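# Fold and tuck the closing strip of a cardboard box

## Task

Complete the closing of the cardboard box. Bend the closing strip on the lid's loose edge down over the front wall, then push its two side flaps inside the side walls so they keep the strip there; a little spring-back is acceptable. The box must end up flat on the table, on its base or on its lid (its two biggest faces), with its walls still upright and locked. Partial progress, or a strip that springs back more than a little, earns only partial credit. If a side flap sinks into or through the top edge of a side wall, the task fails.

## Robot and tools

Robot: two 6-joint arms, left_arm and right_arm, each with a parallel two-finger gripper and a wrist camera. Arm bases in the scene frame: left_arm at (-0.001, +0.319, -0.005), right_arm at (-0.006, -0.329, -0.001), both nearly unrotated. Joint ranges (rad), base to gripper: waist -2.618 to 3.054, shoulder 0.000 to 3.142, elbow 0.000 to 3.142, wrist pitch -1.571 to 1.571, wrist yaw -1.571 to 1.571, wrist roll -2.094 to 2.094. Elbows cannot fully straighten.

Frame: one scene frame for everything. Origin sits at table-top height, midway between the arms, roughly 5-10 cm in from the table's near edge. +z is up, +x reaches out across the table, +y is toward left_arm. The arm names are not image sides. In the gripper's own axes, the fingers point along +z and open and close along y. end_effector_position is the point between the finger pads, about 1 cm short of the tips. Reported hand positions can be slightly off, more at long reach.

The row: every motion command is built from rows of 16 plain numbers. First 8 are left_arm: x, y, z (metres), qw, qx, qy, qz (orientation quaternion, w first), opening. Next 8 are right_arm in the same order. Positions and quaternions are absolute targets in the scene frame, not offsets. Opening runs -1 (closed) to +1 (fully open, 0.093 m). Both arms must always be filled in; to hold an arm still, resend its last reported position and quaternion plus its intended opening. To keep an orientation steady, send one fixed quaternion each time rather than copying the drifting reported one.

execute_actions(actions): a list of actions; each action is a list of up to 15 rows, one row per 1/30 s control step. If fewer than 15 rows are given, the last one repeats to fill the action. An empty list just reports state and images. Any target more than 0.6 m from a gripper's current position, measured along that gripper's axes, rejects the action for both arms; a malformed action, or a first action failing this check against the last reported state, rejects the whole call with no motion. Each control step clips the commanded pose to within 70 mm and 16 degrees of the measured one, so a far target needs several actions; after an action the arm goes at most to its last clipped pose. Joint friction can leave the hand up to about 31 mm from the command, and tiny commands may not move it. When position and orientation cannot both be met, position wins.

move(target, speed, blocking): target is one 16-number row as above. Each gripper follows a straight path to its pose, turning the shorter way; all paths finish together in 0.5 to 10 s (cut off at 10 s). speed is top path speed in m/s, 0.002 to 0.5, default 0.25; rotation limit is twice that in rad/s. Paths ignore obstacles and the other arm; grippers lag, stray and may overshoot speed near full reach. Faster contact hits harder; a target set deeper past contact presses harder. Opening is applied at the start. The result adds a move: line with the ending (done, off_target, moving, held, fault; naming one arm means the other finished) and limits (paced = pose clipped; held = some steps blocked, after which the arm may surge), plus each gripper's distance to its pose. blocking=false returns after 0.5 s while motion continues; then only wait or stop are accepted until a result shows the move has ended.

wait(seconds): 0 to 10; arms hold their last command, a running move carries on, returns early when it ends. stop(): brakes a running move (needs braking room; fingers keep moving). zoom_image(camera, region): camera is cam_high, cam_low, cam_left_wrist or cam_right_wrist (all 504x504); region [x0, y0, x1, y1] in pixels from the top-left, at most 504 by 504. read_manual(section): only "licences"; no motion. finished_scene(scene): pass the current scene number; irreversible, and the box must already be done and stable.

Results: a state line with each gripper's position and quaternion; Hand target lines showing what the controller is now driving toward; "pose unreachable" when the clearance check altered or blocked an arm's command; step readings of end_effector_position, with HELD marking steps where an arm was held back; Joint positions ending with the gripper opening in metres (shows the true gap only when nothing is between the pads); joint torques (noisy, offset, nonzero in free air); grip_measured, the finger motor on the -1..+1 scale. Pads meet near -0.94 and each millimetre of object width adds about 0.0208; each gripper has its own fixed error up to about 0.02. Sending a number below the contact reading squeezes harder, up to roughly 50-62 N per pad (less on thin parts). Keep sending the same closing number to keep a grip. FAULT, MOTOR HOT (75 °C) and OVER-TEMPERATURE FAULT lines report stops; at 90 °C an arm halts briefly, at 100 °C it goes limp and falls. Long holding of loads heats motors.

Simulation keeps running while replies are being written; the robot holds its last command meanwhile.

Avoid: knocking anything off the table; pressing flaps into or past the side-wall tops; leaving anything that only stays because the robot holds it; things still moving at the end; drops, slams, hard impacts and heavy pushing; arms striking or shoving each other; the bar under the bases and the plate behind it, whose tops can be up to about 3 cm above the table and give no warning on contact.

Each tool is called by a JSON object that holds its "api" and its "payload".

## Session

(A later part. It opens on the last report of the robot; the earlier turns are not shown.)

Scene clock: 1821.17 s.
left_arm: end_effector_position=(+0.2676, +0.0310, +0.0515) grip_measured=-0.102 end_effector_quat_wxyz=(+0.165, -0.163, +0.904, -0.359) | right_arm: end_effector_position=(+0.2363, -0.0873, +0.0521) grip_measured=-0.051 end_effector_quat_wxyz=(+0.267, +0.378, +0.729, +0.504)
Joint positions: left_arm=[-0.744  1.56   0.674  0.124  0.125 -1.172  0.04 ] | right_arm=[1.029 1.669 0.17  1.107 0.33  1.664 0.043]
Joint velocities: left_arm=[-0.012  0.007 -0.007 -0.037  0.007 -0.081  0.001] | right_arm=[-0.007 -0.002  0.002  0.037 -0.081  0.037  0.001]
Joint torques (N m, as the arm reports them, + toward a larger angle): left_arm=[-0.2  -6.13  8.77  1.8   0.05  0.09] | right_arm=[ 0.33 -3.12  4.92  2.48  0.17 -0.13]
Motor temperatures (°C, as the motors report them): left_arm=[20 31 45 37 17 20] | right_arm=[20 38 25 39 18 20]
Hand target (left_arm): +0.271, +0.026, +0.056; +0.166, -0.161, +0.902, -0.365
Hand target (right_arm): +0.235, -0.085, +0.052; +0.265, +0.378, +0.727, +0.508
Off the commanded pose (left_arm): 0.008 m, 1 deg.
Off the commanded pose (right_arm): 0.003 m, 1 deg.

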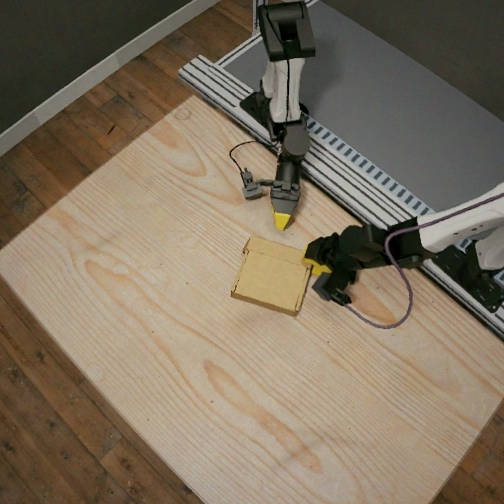

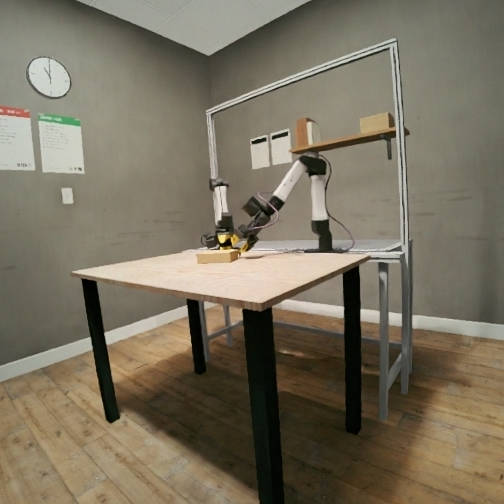

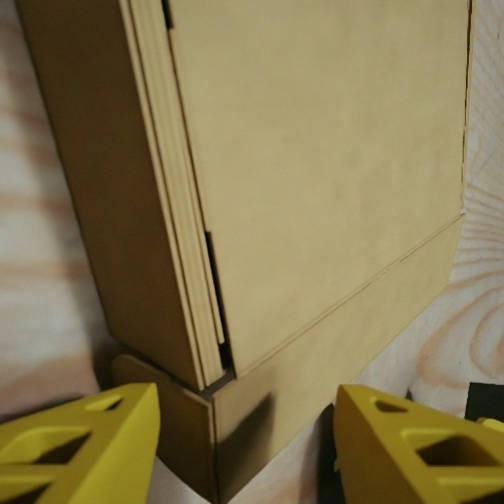

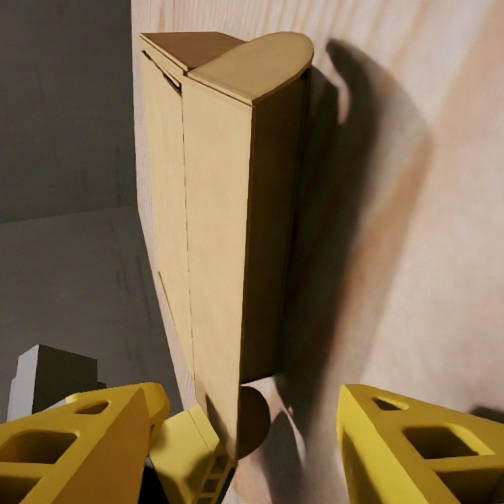

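{"api": "execute_actions", "payload": {"actions": [[[0.271,0.026,0.056,0.1660,-0.1606,0.9018,-0.3648,-0.10,0.250,-0.076,0.049,0.2649,0.3782,0.7266,0.5088,-0.05]],[[0.271,0.026,0.056,0.1660,-0.1606,0.9018,-0.3648,-0.10,0.265,-0.067,0.047,0.2649,0.3782,0.7266,0.5088,-0.05]],[[0.271,0.026,0.056,0.1660,-0.1606,0.9018,-0.3648,-0.10,0.275,-0.061,0.046,0.2649,0.3782,0.7266,0.5088,-0.05]]]}}

Scene clock: 1868.33 s.
left_arm: end_effector_position=(+0.2676, +0.0310, +0.0515) grip_measured=-0.102 end_effector_quat_wxyz=(+0.165, -0.163, +0.904, -0.359) | right_arm: end_effector_position=(+0.2697, -0.0644, +0.0437) grip_measured=-0.051 end_effector_quat_wxyz=(+0.262, +0.383, +0.729, +0.504)
Joint positions: left_arm=[-0.744  1.56   0.674  0.124  0.125 -1.172  0.04 ] | right_arm=[0.964 1.828 0.317 1.121 0.267 1.653 0.043]
Joint velocities: left_arm=[ 0.002 -0.002  0.007  0.037  0.007  0.066 -0.001] | right_arm=[-0.007 -0.002  0.002 -0.037 -0.051  0.022  0.   ]
Joint torques (N m, as the arm reports them, + toward a larger angle): left_arm=[-0.22 -6.05  8.87  1.85  0.06  0.12] | right_arm=[-0.94 -4.59  6.83  2.37  0.05 -0.29]
Motor temperatures (°C, as the motors report them): left_arm=[20 31 45 37 17 20] | right_arm=[20 36 25 40 18 20]
Hand target (left_arm): +0.271, +0.026, +0.056; +0.166, -0.161, +0.902, -0.365
Hand target (right_arm): +0.275, -0.061, +0.046; +0.265, +0.378, +0.727, +0.509
Off the commanded pose (left_arm): 0.008 m, 1 deg.
Off the commanded pose (right_arm): 0.007 m, 1 deg.
Step readings (end_effector_position; steps 1 to 15: 1st action; 16 to 30: 2nd action; 31 to 45: 3rd action):
0: left_arm (+0.2676, +0.0310, +0.0515) | right_arm (+0.2363, -0.0873, +0.0521)
1: left_arm (+0.2676, +0.0310, +0.0515) | right_arm (+0.2373, -0.0865, +0.0514)
2: left_arm (+0.2676, +0.0310, +0.0515) | right_arm (+0.2399, -0.0850, +0.0492)
4: left_arm (+0.2676, +0.0310, +0.0515) | right_arm (+0.2435, -0.0827, +0.0444)
8: left_arm (+0.2676, +0.0310, +0.0515) | right_arm (+0.2436, -0.0817, +0.0419)
15: left_arm (+0.2676, +0.0310, +0.0515) | right_arm (+0.2435, -0.0810, +0.0428)
16: left_arm (+0.2676, +0.0310, +0.0515) | right_arm (+0.2453, -0.0800, +0.0428)
17: left_arm (+0.2676, +0.0310, +0.0515) | right_arm (+0.2498, -0.0781, +0.0426)
19: left_arm (+0.2676, +0.0310, +0.0515) | right_arm (+0.2576, -0.0744, +0.0432)
23: left_arm (+0.2676, +0.0310, +0.0515) | right_arm (+0.2599, -0.0713, +0.0436)
30: left_arm (+0.2676, +0.0310, +0.0515) | right_arm (+0.2595, -0.0709, +0.0431)
31: left_arm (+0.2676, +0.0310, +0.0515) | right_arm (+0.2606, -0.0701, +0.0431)
32: left_arm (+0.2676, +0.0310, +0.0515) | right_arm (+0.2635, -0.0688, +0.0429)
34: left_arm (+0.2676, +0.0310, +0.0515) | right_arm (+0.2685, -0.0664, +0.0436)
38: left_arm (+0.2676, +0.0310, +0.0515) | right_arm (+0.2700, -0.0647, +0.0440)
45: end_effector_position above

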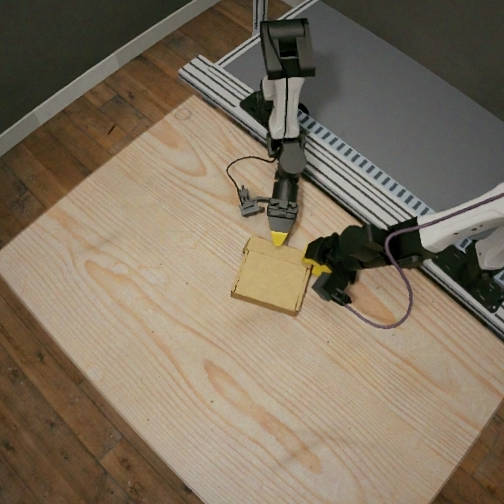

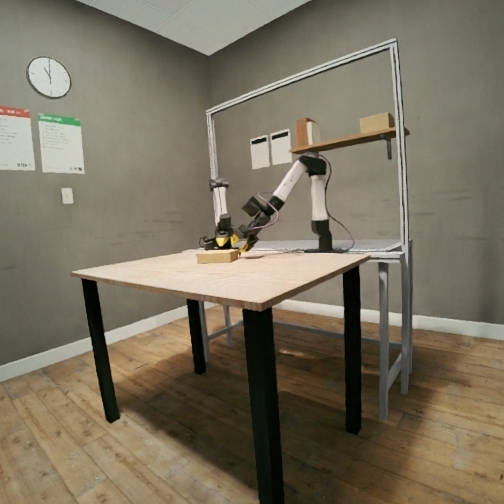

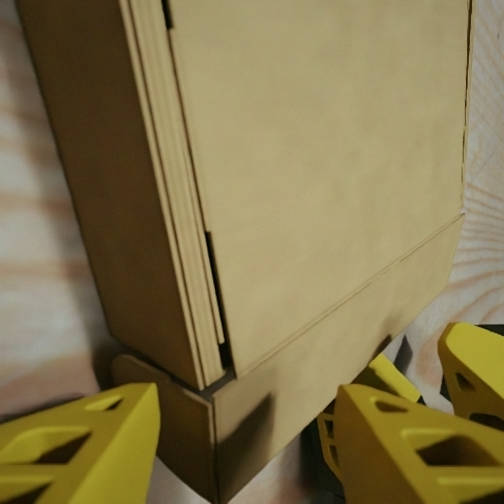

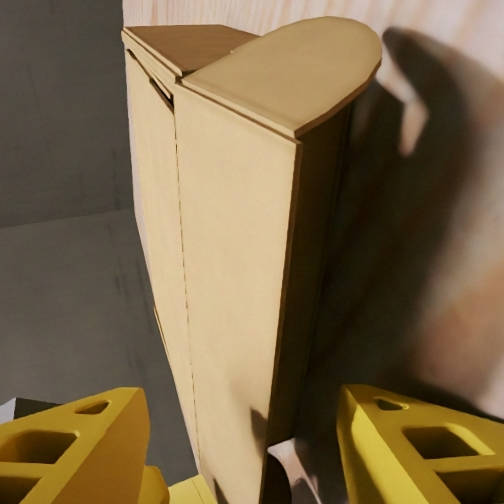

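{"api": "execute_actions", "payload": {"actions": [[[0.271,0.026,0.056,0.1660,-0.1606,0.9018,-0.3648,-0.10,0.285,-0.056,0.046,0.2649,0.3782,0.7266,0.5088,-0.05]],[[0.271,0.026,0.056,0.1660,-0.1606,0.9018,-0.3648,-0.10,0.293,-0.052,0.046,0.2649,0.3782,0.7266,0.5088,-0.05]]]}}

Scene clock: 1874.67 s.
left_arm: end_effector_position=(+0.2676, +0.0310, +0.0515) grip_measured=-0.102 end_effector_quat_wxyz=(+0.165, -0.163, +0.904, -0.359) | right_arm: end_effector_position=(+0.2886, -0.0542, +0.0476) grip_measured=-0.051 end_effector_quat_wxyz=(+0.263, +0.382, +0.724, +0.511)
Joint positions: left_arm=[-0.744  1.56   0.674  0.124  0.125 -1.172  0.04 ] | right_arm=[0.932 1.869 0.392 1.109 0.236 1.641 0.043]
Joint velocities: left_arm=[ 0.002 -0.017  0.002 -0.037  0.022 -0.007 -0.   ] | right_arm=[-0.002  0.007 -0.007  0.037  0.007 -0.081  0.   ]
Joint torques (N m, as the arm reports them, + toward a larger angle): left_arm=[-0.29 -6.11  8.75  1.82  0.06  0.1 ] | right_arm=[-0.88 -5.14  7.06  2.25  0.07 -0.29]
Motor temperatures (°C, as the motors report them): left_arm=[20 31 45 37 17 20] | right_arm=[20 36 25 39 18 20]
Hand target (left_arm): +0.271, +0.026, +0.056; +0.166, -0.161, +0.902, -0.365
Hand target (right_arm): +0.293, -0.052, +0.046; +0.265, +0.378, +0.726, +0.509
Off the commanded pose (left_arm): 0.008 m, 1 deg.
Off the commanded pose (right_arm): 0.005 m, 1 deg.
Step readings (end_effector_position; steps 1 to 15: 1st action; 16 to 30: 2nd action):
0: left_arm (+0.2676, +0.0310, +0.0515) | right_arm (+0.2696, -0.0643, +0.0437)
1: left_arm (+0.2676, +0.0310, +0.0515) | right_arm (+0.2707, -0.0636, +0.0437)
2: left_arm (+0.2676, +0.0310, +0.0515) | right_arm (+0.2736, -0.0624, +0.0439)
4: left_arm (+0.2676, +0.0310, +0.0515) | right_arm (+0.2790, -0.0604, +0.0457)
8: left_arm (+0.2676, +0.0310, +0.0515) | right_arm (+0.2807, -0.0587, +0.0471)
15: left_arm (+0.2676, +0.0310, +0.0515) | right_arm (+0.2804, -0.0584, +0.0465)
16: left_arm (+0.2676, +0.0310, +0.0515) | right_arm (+0.2813, -0.0579, +0.0465)
17: left_arm (+0.2676, +0.0310, +0.0515) | right_arm (+0.2835, -0.0569, +0.0465)
19: left_arm (+0.2676, +0.0310, +0.0515) | right_arm (+0.2877, -0.0555, +0.0474)
23: left_arm (+0.2676, +0.0310, +0.0515) | right_arm (+0.2890, -0.0543, +0.0484)
30: end_effector_position above

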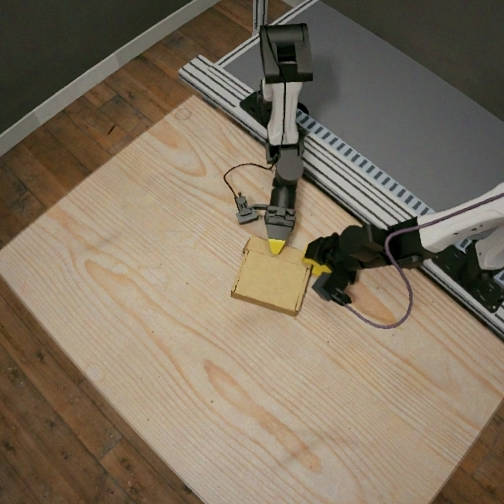

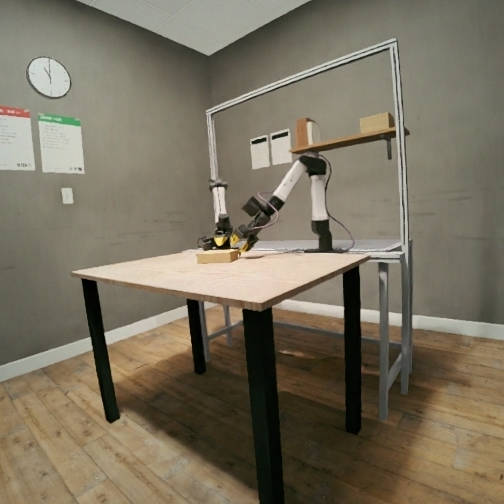

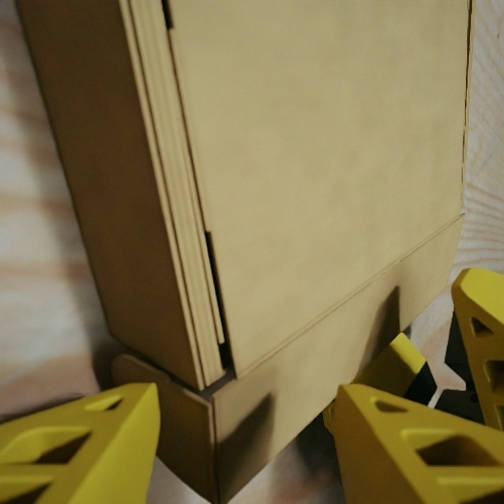

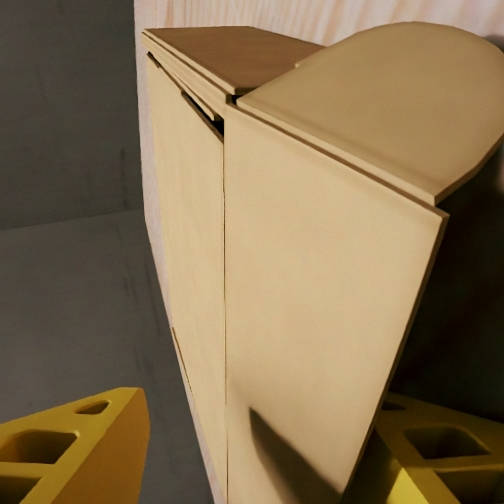

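{"api": "execute_actions", "payload": {"actions": [[[0.271,0.026,0.056,0.1660,-0.1606,0.9018,-0.3648,-0.10,0.292,-0.052,0.042,0.2649,0.3782,0.7266,0.5088,-0.25]],[[0.271,0.026,0.056,0.1660,-0.1606,0.9018,-0.3648,-0.10,0.292,-0.052,0.042,0.2649,0.3782,0.7266,0.5088,-0.45]],[[0.271,0.026,0.056,0.1660,-0.1606,0.9018,-0.3648,-0.10,0.292,-0.052,0.042,0.2649,0.3782,0.7266,0.5088,-0.6]]]}}

Scene clock: 1881.13 s.
left_arm: end_effector_position=(+0.2676, +0.0310, +0.0515) grip_measured=-0.102 end_effector_quat_wxyz=(+0.165, -0.163, +0.904, -0.359) | right_arm: end_effector_position=(+0.2875, -0.0550, +0.0390) grip_measured=-0.598 end_effector_quat_wxyz=(+0.261, +0.383, +0.730, +0.503)
Joint positions: left_arm=[-0.744  1.56   0.674  0.124  0.125 -1.172  0.04 ] | right_arm=[0.932 1.894 0.392 1.113 0.236 1.641 0.016]
Joint velocities: left_arm=[-0.007 -0.007 -0.002 -0.007  0.022  0.037 -0.   ] | right_arm=[ 0.002  0.012 -0.007  0.022 -0.037 -0.051  0.   ]
Joint torques (N m, as the arm reports them, + toward a larger angle): left_arm=[-0.19 -6.07  8.81  1.8   0.06  0.09] | right_arm=[-0.69 -5.31  6.5   2.42  0.09 -0.29]
Motor temperatures (°C, as the motors report them): left_arm=[20 31 45 37 17 20] | right_arm=[20 36 25 39 18 20]
Hand target (left_arm): +0.271, +0.026, +0.056; +0.166, -0.161, +0.902, -0.365
Hand target (right_arm): +0.292, -0.052, +0.042; +0.265, +0.378, +0.727, +0.509
Off the commanded pose (left_arm): 0.008 m, 1 deg.
Off the commanded pose (right_arm): 0.006 m, 1 deg.
Step readings (end_effector_position; steps 1 to 15: 1st action; 16 to 30: 2nd action; 31 to 45: 3rd action):
0: left_arm (+0.2676, +0.0310, +0.0515) | right_arm (+0.2885, -0.0541, +0.0475)
1: left_arm (+0.2676, +0.0310, +0.0515) | right_arm (+0.2885, -0.0542, +0.0468)
2: left_arm (+0.2676, +0.0310, +0.0515) | right_arm (+0.2884, -0.0542, +0.0453)
4: left_arm (+0.2676, +0.0310, +0.0515) | right_arm (+0.2878, -0.0547, +0.0411)
8: left_arm (+0.2676, +0.0310, +0.0515) | right_arm (+0.2875, -0.0550, +0.0390)
15: left_arm (+0.2676, +0.0310, +0.0515) | right_arm (+0.2875, -0.0550, +0.0390)
16: left_arm (+0.2676, +0.0310, +0.0515) | right_arm (+0.2875, -0.0550, +0.0390)
17: left_arm (+0.2676, +0.0310, +0.0515) | right_arm (+0.2875, -0.0550, +0.0390)
19: left_arm (+0.2676, +0.0310, +0.0515) | right_arm (+0.2875, -0.0550, +0.0390)
23: left_arm (+0.2676, +0.0310, +0.0515) | right_arm (+0.2875, -0.0550, +0.0390)
30: left_arm (+0.2676, +0.0310, +0.0515) | right_arm (+0.2875, -0.0550, +0.0390)
31: left_arm (+0.2676, +0.0310, +0.0515) | right_arm (+0.2875, -0.0550, +0.0390)
32: left_arm (+0.2676, +0.0310, +0.0515) | right_arm (+0.2875, -0.0550, +0.0390)
34: left_arm (+0.2676, +0.0310, +0.0515) | right_arm (+0.2875, -0.0550, +0.0390)
38: left_arm (+0.2676, +0.0310, +0.0515) | right_arm (+0.2875, -0.0550, +0.0390)
45: end_effector_position above

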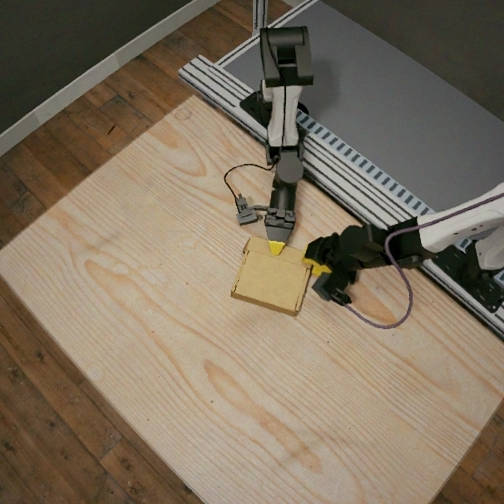

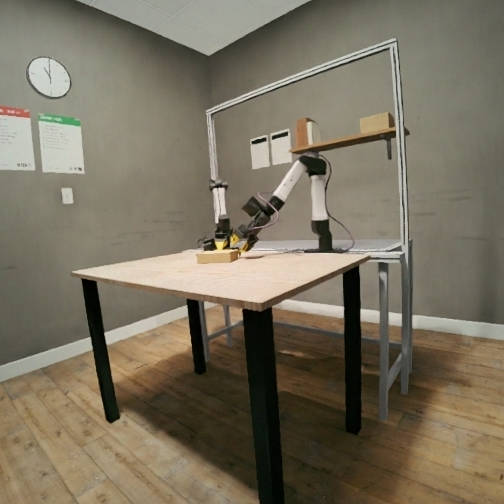

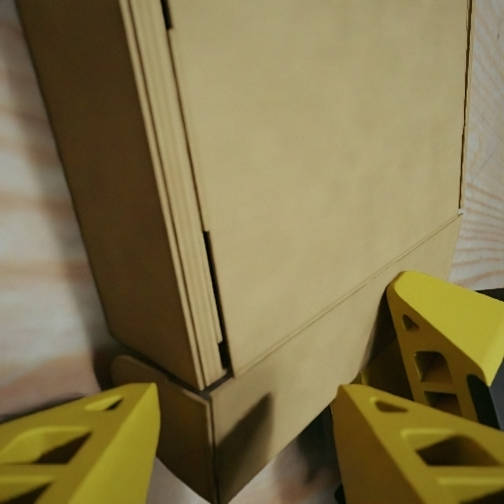

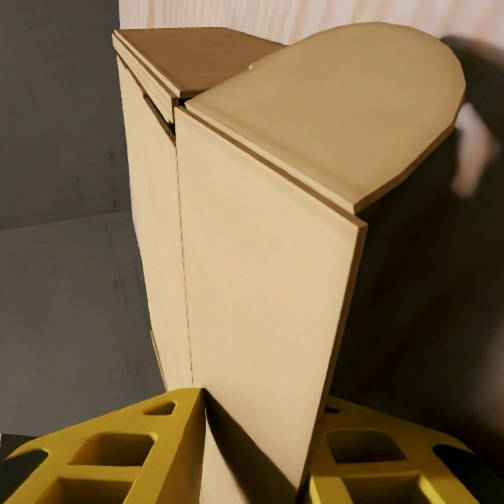

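{"api": "execute_actions", "payload": {"actions": [[[0.271,0.026,0.056,0.1660,-0.1606,0.9018,-0.3648,-0.10,0.292,-0.052,0.045,0.2649,0.3782,0.7266,0.5088,-0.6]]]}}

{"api": "execute_actions", "payload": {"actions": [[[0.271,0.026,0.056,0.1660,-0.1606,0.9018,-0.3648,-0.10,0.292,-0.052,0.047,0.2649,0.3782,0.7266,0.5088,-0.6]]]}}

Scene clock: 1892.83 s.
left_arm: end_effector_position=(+0.2676, +0.0310, +0.0515) grip_measured=-0.102 end_effector_quat_wxyz=(+0.165, -0.163, +0.904, -0.359) | right_arm: end_effector_position=(+0.2875, -0.0550, +0.0390) grip_measured=-0.598 end_effector_quat_wxyz=(+0.261, +0.383, +0.730, +0.503)
Joint positions: left_arm=[-0.744  1.56   0.674  0.124  0.125 -1.172  0.04 ] | right_arm=[0.932 1.894 0.392 1.113 0.236 1.641 0.016]
Joint velocities: left_arm=[-0.007 -0.012 -0.017 -0.022 -0.037 -0.007  0.001] | right_arm=[-0.007 -0.007  0.022 -0.066  0.022  0.007 -0.001]
Joint torques (N m, as the arm reports them, + toward a larger angle): left_arm=[-0.18 -6.19  8.86  1.81  0.05  0.09] | right_arm=[-0.69 -6.62  6.59  2.25  0.08 -0.29]
Motor temperatures (°C, as the motors report them): left_arm=[20 31 45 37 17 20] | right_arm=[20 37 25 39 18 20]
Hand target (left_arm): +0.271, +0.026, +0.056; +0.166, -0.161, +0.902, -0.365
Hand target (right_arm): +0.292, -0.052, +0.045; +0.265, +0.378, +0.726, +0.509
Off the commanded pose (left_arm): 0.008 m, 1 deg.
Off the commanded pose (right_arm): 0.008 m, 1 deg.
Step readings (end_effector_position):
0: left_arm (+0.2676, +0.0310, +0.0515) | right_arm (+0.2875, -0.0550, +0.0390)
1: left_arm (+0.2676, +0.0310, +0.0515) | right_arm (+0.2875, -0.0550, +0.0390)
2: left_arm (+0.2676, +0.0310, +0.0515) | right_arm (+0.2875, -0.0550, +0.0390)
4: left_arm (+0.2676, +0.0310, +0.0515) | right_arm (+0.2875, -0.0550, +0.0390)
8: left_arm (+0.2676, +0.0310, +0.0515) | right_arm (+0.2875, -0.0550, +0.0390)
15: end_effector_position above

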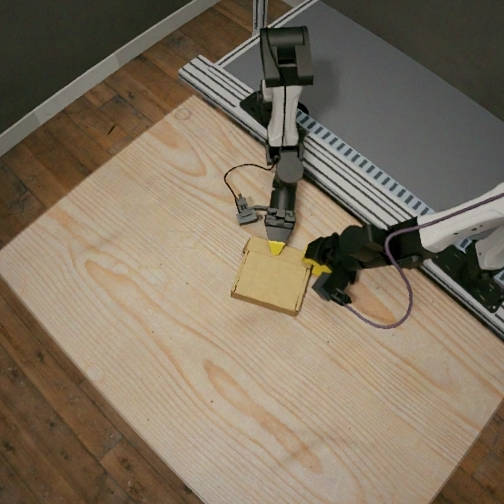

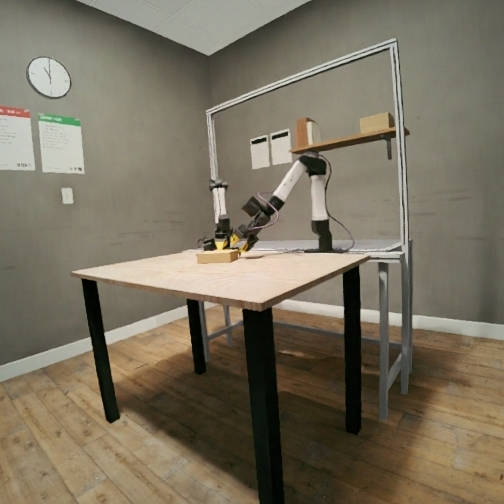

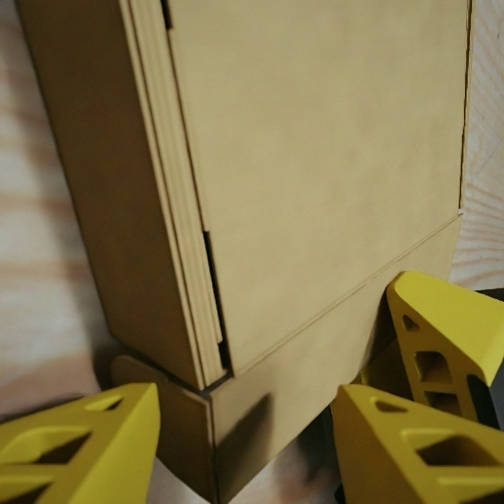

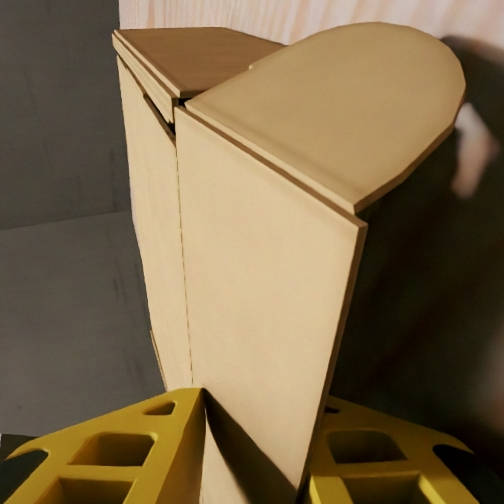

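Scene clock: 1893.33 s.
left_arm: end_effector_position=(+0.2676, +0.0310, +0.0515) grip_measured=-0.102 end_effector_quat_wxyz=(+0.165, -0.163, +0.904, -0.359) | right_arm: end_effector_position=(+0.2874, -0.0550, +0.0389) grip_measured=-0.598 end_effector_quat_wxyz=(+0.261, +0.383, +0.730, +0.503)
Joint positions: left_arm=[-0.744  1.56   0.674  0.124  0.125 -1.172  0.04 ] | right_arm=[0.932 1.894 0.392 1.112 0.236 1.641 0.016]
Joint velocities: left_arm=[ 0.002  0.002 -0.002 -0.051 -0.022  0.022 -0.001] | right_arm=[-0.002  0.017  0.002  0.081 -0.051  0.007 -0.001]
Joint torques (N m, as the arm reports them, + toward a larger angle): left_arm=[-0.22 -6.16  8.85  1.81  0.06  0.07] | right_arm=[-0.65 -7.47  6.63  2.15  0.09 -0.29]
Motor temperatures (°C, as the motors report them): left_arm=[20 31 45 37 17 20] | right_arm=[20 37 25 39 18 20]
Hand target (left_arm): +0.271, +0.026, +0.056; +0.166, -0.161, +0.902, -0.365
Hand target (right_arm): +0.292, -0.052, +0.047; +0.265, +0.378, +0.726, +0.509
Off the commanded pose (left_arm): 0.008 m, 1 deg.
Off the commanded pose (right_arm): 0.010 m, 1 deg.
Step readings (end_effector_position):
0: left_arm (+0.2676, +0.0310, +0.0515) | right_arm (+0.2875, -0.0550, +0.0390)
1: left_arm (+0.2676, +0.0310, +0.0515) | right_arm (+0.2875, -0.0550, +0.0389)
2: left_arm (+0.2676, +0.0310, +0.0515) | right_arm (+0.2875, -0.0550, +0.0389)
4: left_arm (+0.2676, +0.0310, +0.0515) | right_arm (+0.2874, -0.0550, +0.0389)
8: left_arm (+0.2676, +0.0310, +0.0515) | right_arm (+0.2874, -0.0550, +0.0389)
15: end_effector_position above

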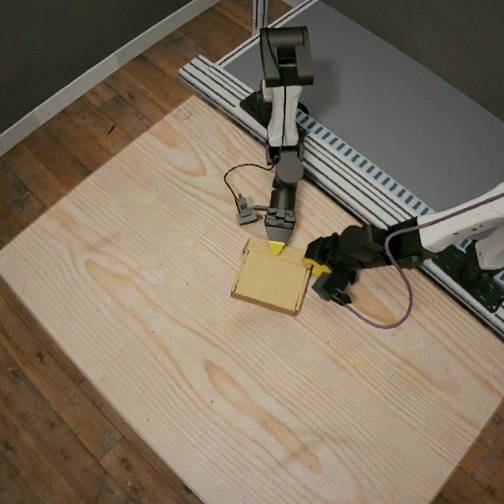

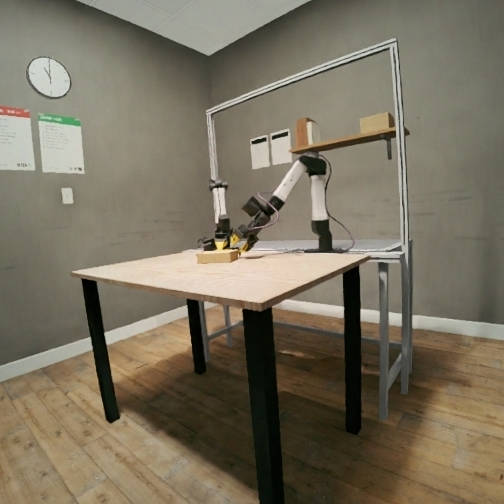

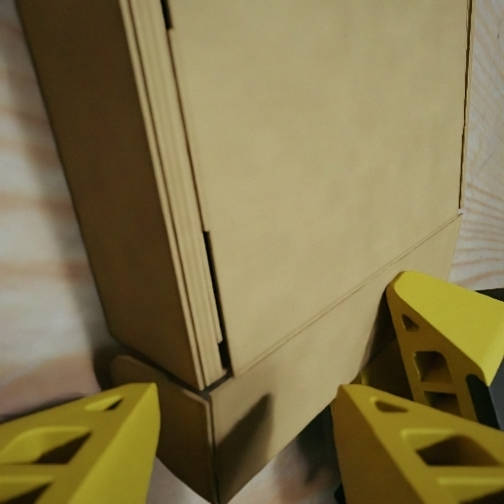

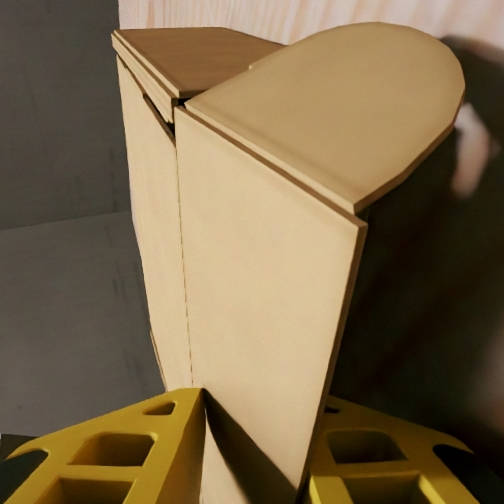

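{"api": "execute_actions", "payload": {"actions": [[[0.271,0.026,0.056,0.1660,-0.1606,0.9018,-0.3648,-0.10,0.292,-0.052,0.0485,0.2649,0.3782,0.7266,0.5088,-0.6]]]}}

Scene clock: 1897.73 s.
left_arm: end_effector_position=(+0.2676, +0.0310, +0.0515) grip_measured=-0.102 end_effector_quat_wxyz=(+0.165, -0.163, +0.904, -0.359) | right_arm: end_effector_position=(+0.2870, -0.0555, +0.0391) grip_measured=-0.598 end_effector_quat_wxyz=(+0.260, +0.383, +0.731, +0.501)
Joint positions: left_arm=[-0.744  1.56   0.674  0.124  0.125 -1.172  0.04 ] | right_arm=[0.932 1.885 0.392 1.097 0.236 1.641 0.016]
Joint velocities: left_arm=[-0.002  0.007 -0.012 -0.022  0.007  0.022 -0.   ] | right_arm=[-0.012 -0.027  0.002  0.022 -0.007 -0.095  0.   ]
Joint torques (N m, as the arm reports them, + toward a larger angle): left_arm=[-0.26 -6.04  8.81  1.82  0.04  0.09] | right_arm=[-0.61 -7.49  6.8   2.2   0.09 -0.29]
Motor temperatures (°C, as the motors report them): left_arm=[20 31 45 37 17 20] | right_arm=[20 38 26 39 18 20]
Hand target (left_arm): +0.271, +0.026, +0.056; +0.166, -0.161, +0.902, -0.365
Hand target (right_arm): +0.292, -0.052, +0.049; +0.265, +0.378, +0.726, +0.509
Off the commanded pose (left_arm): 0.008 m, 1 deg.
Off the commanded pose (right_arm): 0.011 m, 1 deg.
Step readings (end_effector_position):
0: left_arm (+0.2676, +0.0310, +0.0515) | right_arm (+0.2874, -0.0550, +0.0389)
1: left_arm (+0.2676, +0.0310, +0.0515) | right_arm (+0.2874, -0.0551, +0.0391)
2: left_arm (+0.2676, +0.0310, +0.0515) | right_arm (+0.2873, -0.0552, +0.0391)
4: left_arm (+0.2676, +0.0310, +0.0515) | right_arm (+0.2873, -0.0552, +0.0398)
8: left_arm (+0.2676, +0.0310, +0.0515) | right_arm (+0.2872, -0.0554, +0.0395)
15: end_effector_position above

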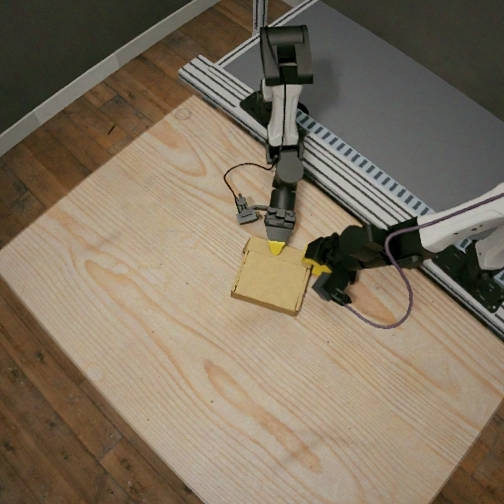

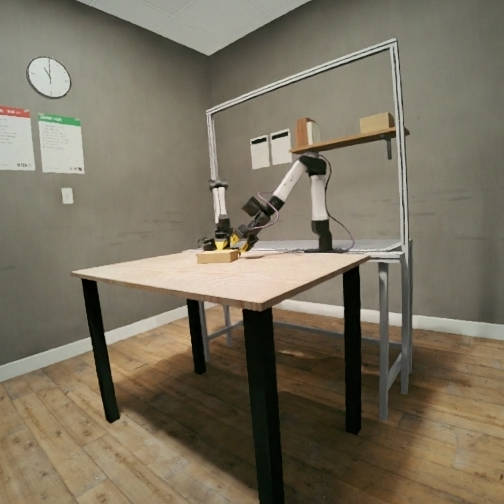

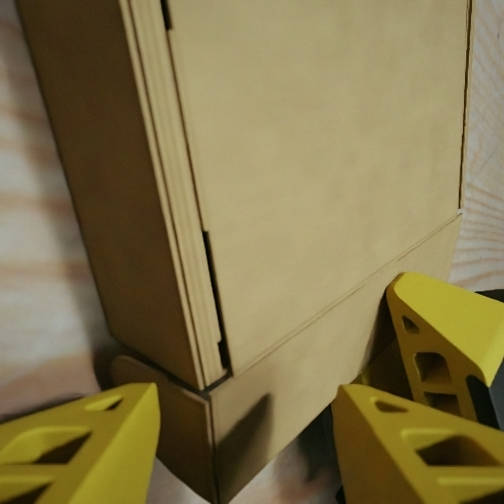

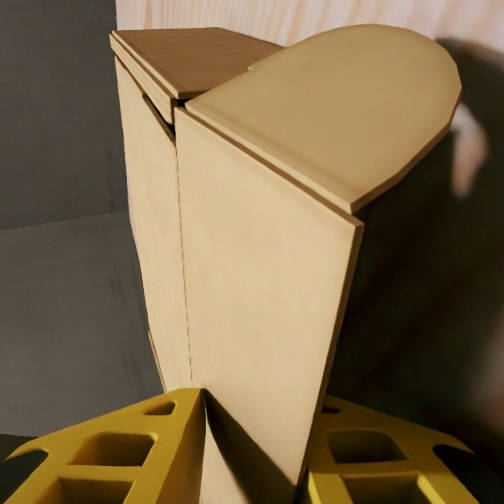

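{"api": "execute_actions", "payload": {"actions": [[[0.271,0.026,0.056,0.1660,-0.1606,0.9018,-0.3648,-0.10,0.293,-0.0515,0.0505,0.2649,0.3782,0.7266,0.5088,-0.6]]]}}

Scene clock: 1902.97 s.
left_arm: end_effector_position=(+0.2676, +0.0310, +0.0515) grip_measured=-0.102 end_effector_quat_wxyz=(+0.165, -0.163, +0.904, -0.359) | right_arm: end_effector_position=(+0.2865, -0.0561, +0.0391) grip_measured=-0.598 end_effector_quat_wxyz=(+0.259, +0.383, +0.733, +0.498)
Joint positions: left_arm=[-0.744  1.56   0.674  0.124  0.125 -1.172  0.04 ] | right_arm=[0.932 1.875 0.392 1.081 0.236 1.641 0.016]
Joint velocities: left_arm=[-0.017  0.007  0.002 -0.051  0.007  0.037 -0.   ] | right_arm=[-0.017 -0.007  0.012  0.037  0.022  0.022 -0.   ]
Joint torques (N m, as the arm reports them, + toward a larger angle): left_arm=[-0.21 -6.13  8.85  1.8   0.05  0.08] | right_arm=[-0.76 -7.46  7.31  2.21  0.08 -0.3 ]
Motor temperatures (°C, as the motors report them): left_arm=[20 31 45 37 17 20] | right_arm=[20 38 26 39 18 20]
Hand target (left_arm): +0.271, +0.026, +0.056; +0.166, -0.161, +0.902, -0.365
Hand target (right_arm): +0.293, -0.052, +0.051; +0.265, +0.378, +0.727, +0.509
Off the commanded pose (left_arm): 0.008 m, 1 deg.
Off the commanded pose (right_arm): 0.014 m, 2 deg.
Step readings (end_effector_position):
0: left_arm (+0.2676, +0.0310, +0.0515) | right_arm (+0.2870, -0.0555, +0.0391)
1: left_arm (+0.2676, +0.0310, +0.0515) | right_arm (+0.2870, -0.0556, +0.0390)
2: left_arm (+0.2676, +0.0310, +0.0515) | right_arm (+0.2869, -0.0557, +0.0392)
4: left_arm (+0.2676, +0.0310, +0.0515) | right_arm (+0.2869, -0.0557, +0.0401)
8: left_arm (+0.2676, +0.0310, +0.0515) | right_arm (+0.2868, -0.0559, +0.0398)
15: end_effector_position above

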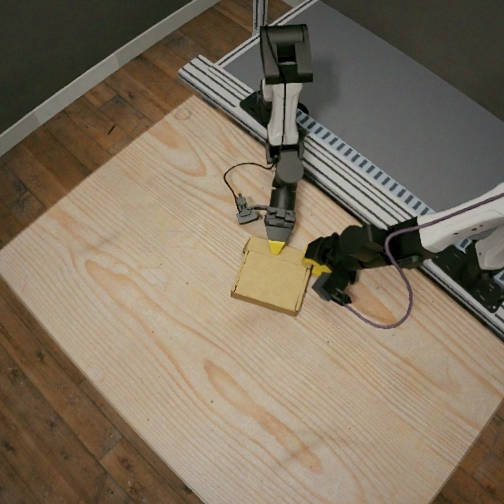

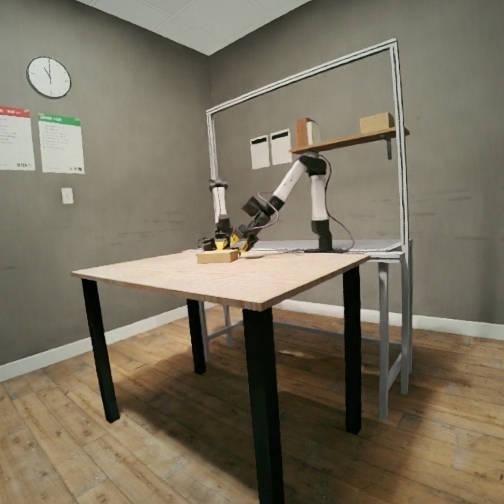

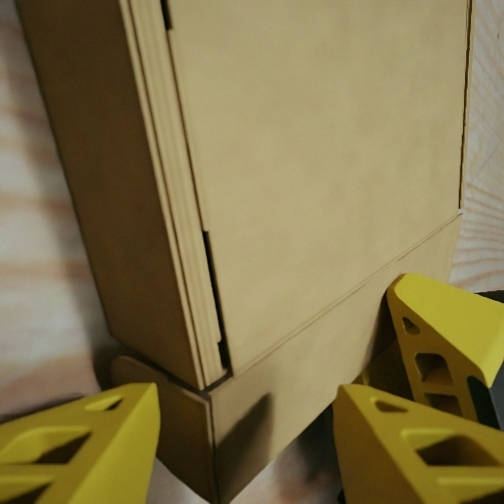

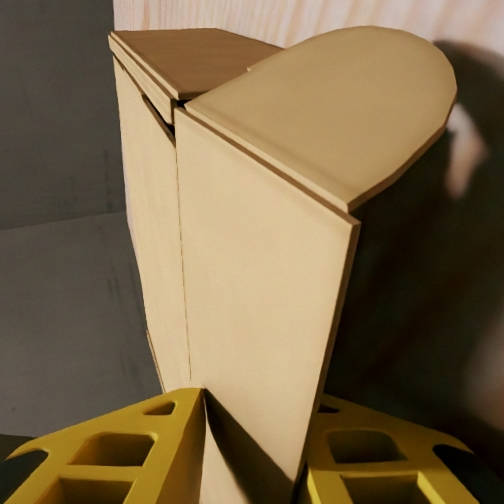

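{"api": "execute_actions", "payload": {"actions": [[[0.271,0.026,0.056,0.1660,-0.1606,0.9018,-0.3648,-0.10,0.293,-0.0515,0.048,0.2649,0.3782,0.7266,0.5088,-0.66]],[[0.271,0.026,0.056,0.1660,-0.1606,0.9018,-0.3648,-0.10,0.293,-0.0515,0.048,0.2649,0.3782,0.7266,0.5088,-0.72]]]}}

Scene clock: 1912.87 s.
left_arm: end_effector_position=(+0.2676, +0.0310, +0.0515) grip_measured=-0.102 end_effector_quat_wxyz=(+0.165, -0.163, +0.904, -0.359) | right_arm: end_effector_position=(+0.2875, -0.0551, +0.0413) grip_measured=-0.718 end_effector_quat_wxyz=(+0.260, +0.383, +0.731, +0.502)
Joint positions: left_arm=[-0.744  1.56   0.674  0.124  0.125 -1.172  0.04 ] | right_arm=[0.932 1.875 0.394 1.088 0.236 1.641 0.011]
Joint velocities: left_arm=[ 0.007 -0.007  0.002  0.007 -0.051  0.037 -0.   ] | right_arm=[ 0.002 -0.022 -0.017  0.051  0.051 -0.066 -0.   ]
Joint torques (N m, as the arm reports them, + toward a larger angle): left_arm=[-0.28 -6.13  8.8   1.8   0.07  0.11] | right_arm=[-0.76 -6.38  7.02  2.29  0.08 -0.29]
Motor temperatures (°C, as the motors report them): left_arm=[20 31 45 37 17 20] | right_arm=[20 40 26 39 18 20]
Hand target (left_arm): +0.271, +0.026, +0.056; +0.166, -0.161, +0.902, -0.365
Hand target (right_arm): +0.293, -0.052, +0.048; +0.265, +0.378, +0.726, +0.509
Off the commanded pose (left_arm): 0.008 m, 1 deg.
Off the commanded pose (right_arm): 0.009 m, 1 deg.
Step readings (end_effector_position; steps 1 to 15: 1st action; 16 to 30: 2nd action):
0: left_arm (+0.2676, +0.0310, +0.0515) | right_arm (+0.2865, -0.0561, +0.0391)
1: left_arm (+0.2676, +0.0310, +0.0515) | right_arm (+0.2865, -0.0561, +0.0391)
2: left_arm (+0.2676, +0.0310, +0.0515) | right_arm (+0.2865, -0.0561, +0.0391)
4: left_arm (+0.2676, +0.0310, +0.0515) | right_arm (+0.2866, -0.0560, +0.0392)
8: left_arm (+0.2676, +0.0310, +0.0515) | right_arm (+0.2866, -0.0560, +0.0392)
15: left_arm (+0.2676, +0.0310, +0.0515) | right_arm (+0.2866, -0.0560, +0.0392)
16: left_arm (+0.2676, +0.0310, +0.0515) | right_arm (+0.2868, -0.0558, +0.0399)
17: left_arm (+0.2676, +0.0310, +0.0515) | right_arm (+0.2872, -0.0554, +0.0409)
19: left_arm (+0.2676, +0.0310, +0.0515) | right_arm (+0.2875, -0.0551, +0.0413)
23: left_arm (+0.2676, +0.0310, +0.0515) | right_arm (+0.2875, -0.0551, +0.0413)
30: end_effector_position above

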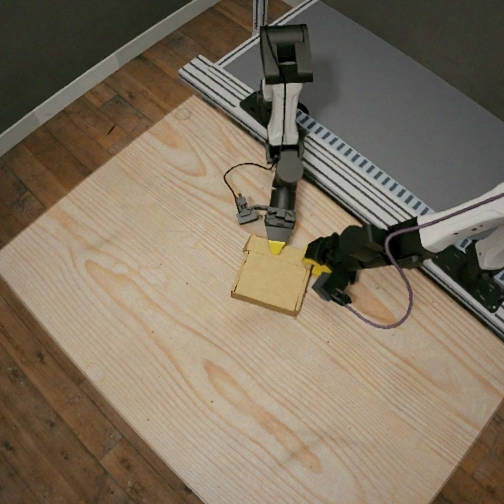

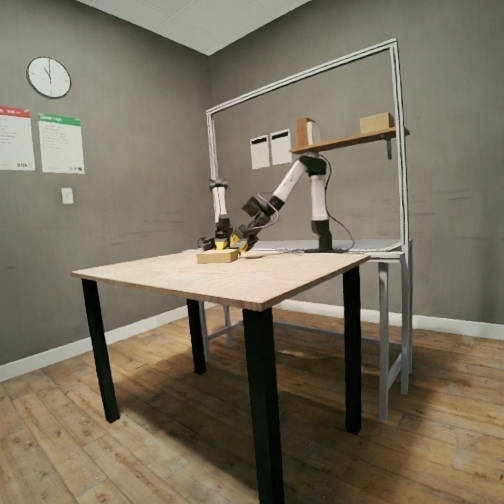

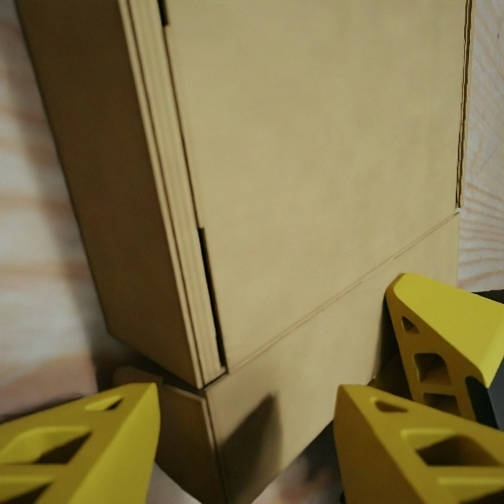

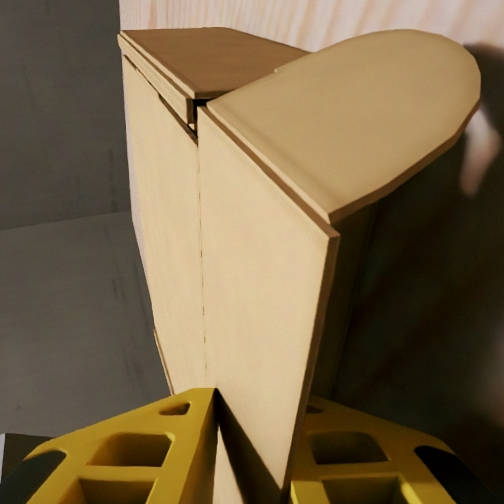

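Strip rising. Continue closing.

{"api": "execute_actions", "payload": {"actions": [[[0.271,0.026,0.056,0.1660,-0.1606,0.9018,-0.3648,-0.10,0.293,-0.0515,0.047,0.2649,0.3782,0.7266,0.5088,-0.76]],[[0.271,0.026,0.056,0.1660,-0.1606,0.9018,-0.3648,-0.10,0.293,-0.0515,0.047,0.2649,0.3782,0.7266,0.5088,-0.80]]]}}

Scene clock: 1919.87 s.
left_arm: end_effector_position=(+0.2676, +0.0310, +0.0515) grip_measured=-0.102 end_effector_quat_wxyz=(+0.165, -0.163, +0.904, -0.359) | right_arm: end_effector_position=(+0.2881, -0.0545, +0.0435) grip_measured=-0.797 end_effector_quat_wxyz=(+0.261, +0.382, +0.728, +0.506)
Joint positions: left_arm=[-0.744  1.56   0.674  0.124  0.125 -1.172  0.04 ] | right_arm=[0.932 1.875 0.394 1.098 0.236 1.641 0.007]
Joint velocities: left_arm=[-0.007 -0.012 -0.012 -0.081  0.007  0.007 -0.   ] | right_arm=[-0.007 -0.012  0.007  0.022  0.007 -0.007 -0.   ]
Joint torques (N m, as the arm reports them, + toward a larger angle): left_arm=[-0.28 -6.15  8.74  1.83  0.05  0.1 ] | right_arm=[-0.79 -5.94  7.02  2.27  0.07 -0.3 ]
Motor temperatures (°C, as the motors report them): left_arm=[20 31 45 37 17 20] | right_arm=[20 40 26 39 18 20]
Hand target (left_arm): +0.271, +0.026, +0.056; +0.166, -0.161, +0.902, -0.365
Hand target (right_arm): +0.293, -0.052, +0.047; +0.265, +0.378, +0.726, +0.509
Off the commanded pose (left_arm): 0.008 m, 1 deg.
Off the commanded pose (right_arm): 0.007 m, 1 deg.
Step readings (end_effector_position; steps 1 to 15: 1st action; 16 to 30: 2nd action):
0: left_arm (+0.2676, +0.0310, +0.0515) | right_arm (+0.2875, -0.0551, +0.0413)
1: left_arm (+0.2676, +0.0310, +0.0515) | right_arm (+0.2876, -0.0550, +0.0416)
2: left_arm (+0.2676, +0.0310, +0.0515) | right_arm (+0.2877, -0.0549, +0.0421)
4: left_arm (+0.2676, +0.0310, +0.0515) | right_arm (+0.2878, -0.0548, +0.0423)
8: left_arm (+0.2676, +0.0310, +0.0515) | right_arm (+0.2878, -0.0548, +0.0423)
15: left_arm (+0.2676, +0.0310, +0.0515) | right_arm (+0.2878, -0.0548, +0.0423)
16: left_arm (+0.2676, +0.0310, +0.0515) | right_arm (+0.2879, -0.0547, +0.0427)
17: left_arm (+0.2676, +0.0310, +0.0515) | right_arm (+0.2880, -0.0545, +0.0433)
19: left_arm (+0.2676, +0.0310, +0.0515) | right_arm (+0.2881, -0.0545, +0.0434)
23: left_arm (+0.2676, +0.0310, +0.0515) | right_arm (+0.2881, -0.0545, +0.0435)
30: end_effector_position above

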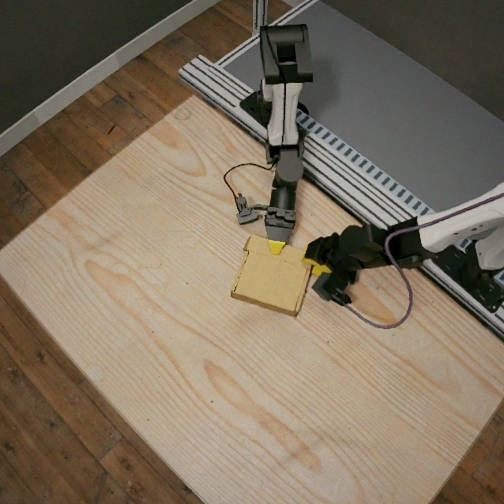

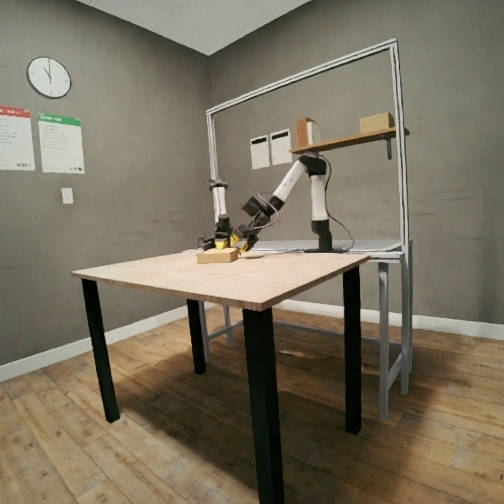

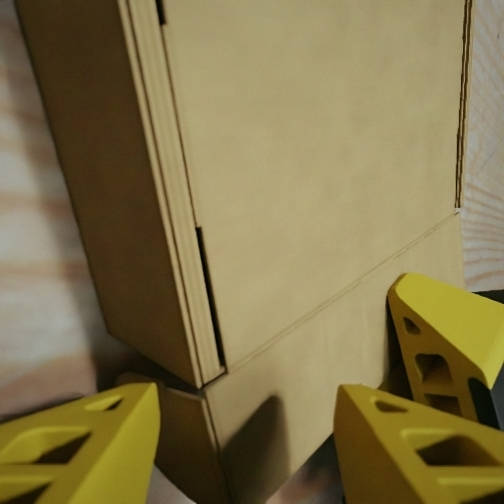

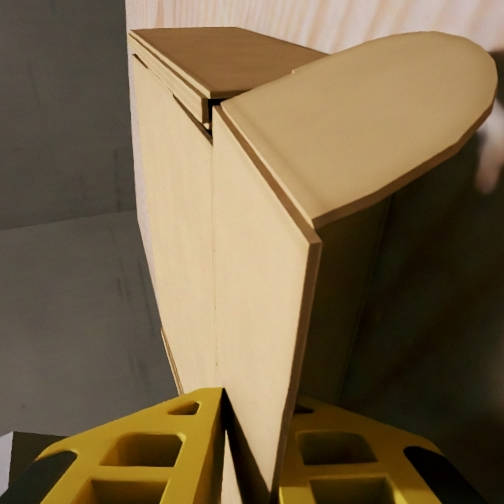

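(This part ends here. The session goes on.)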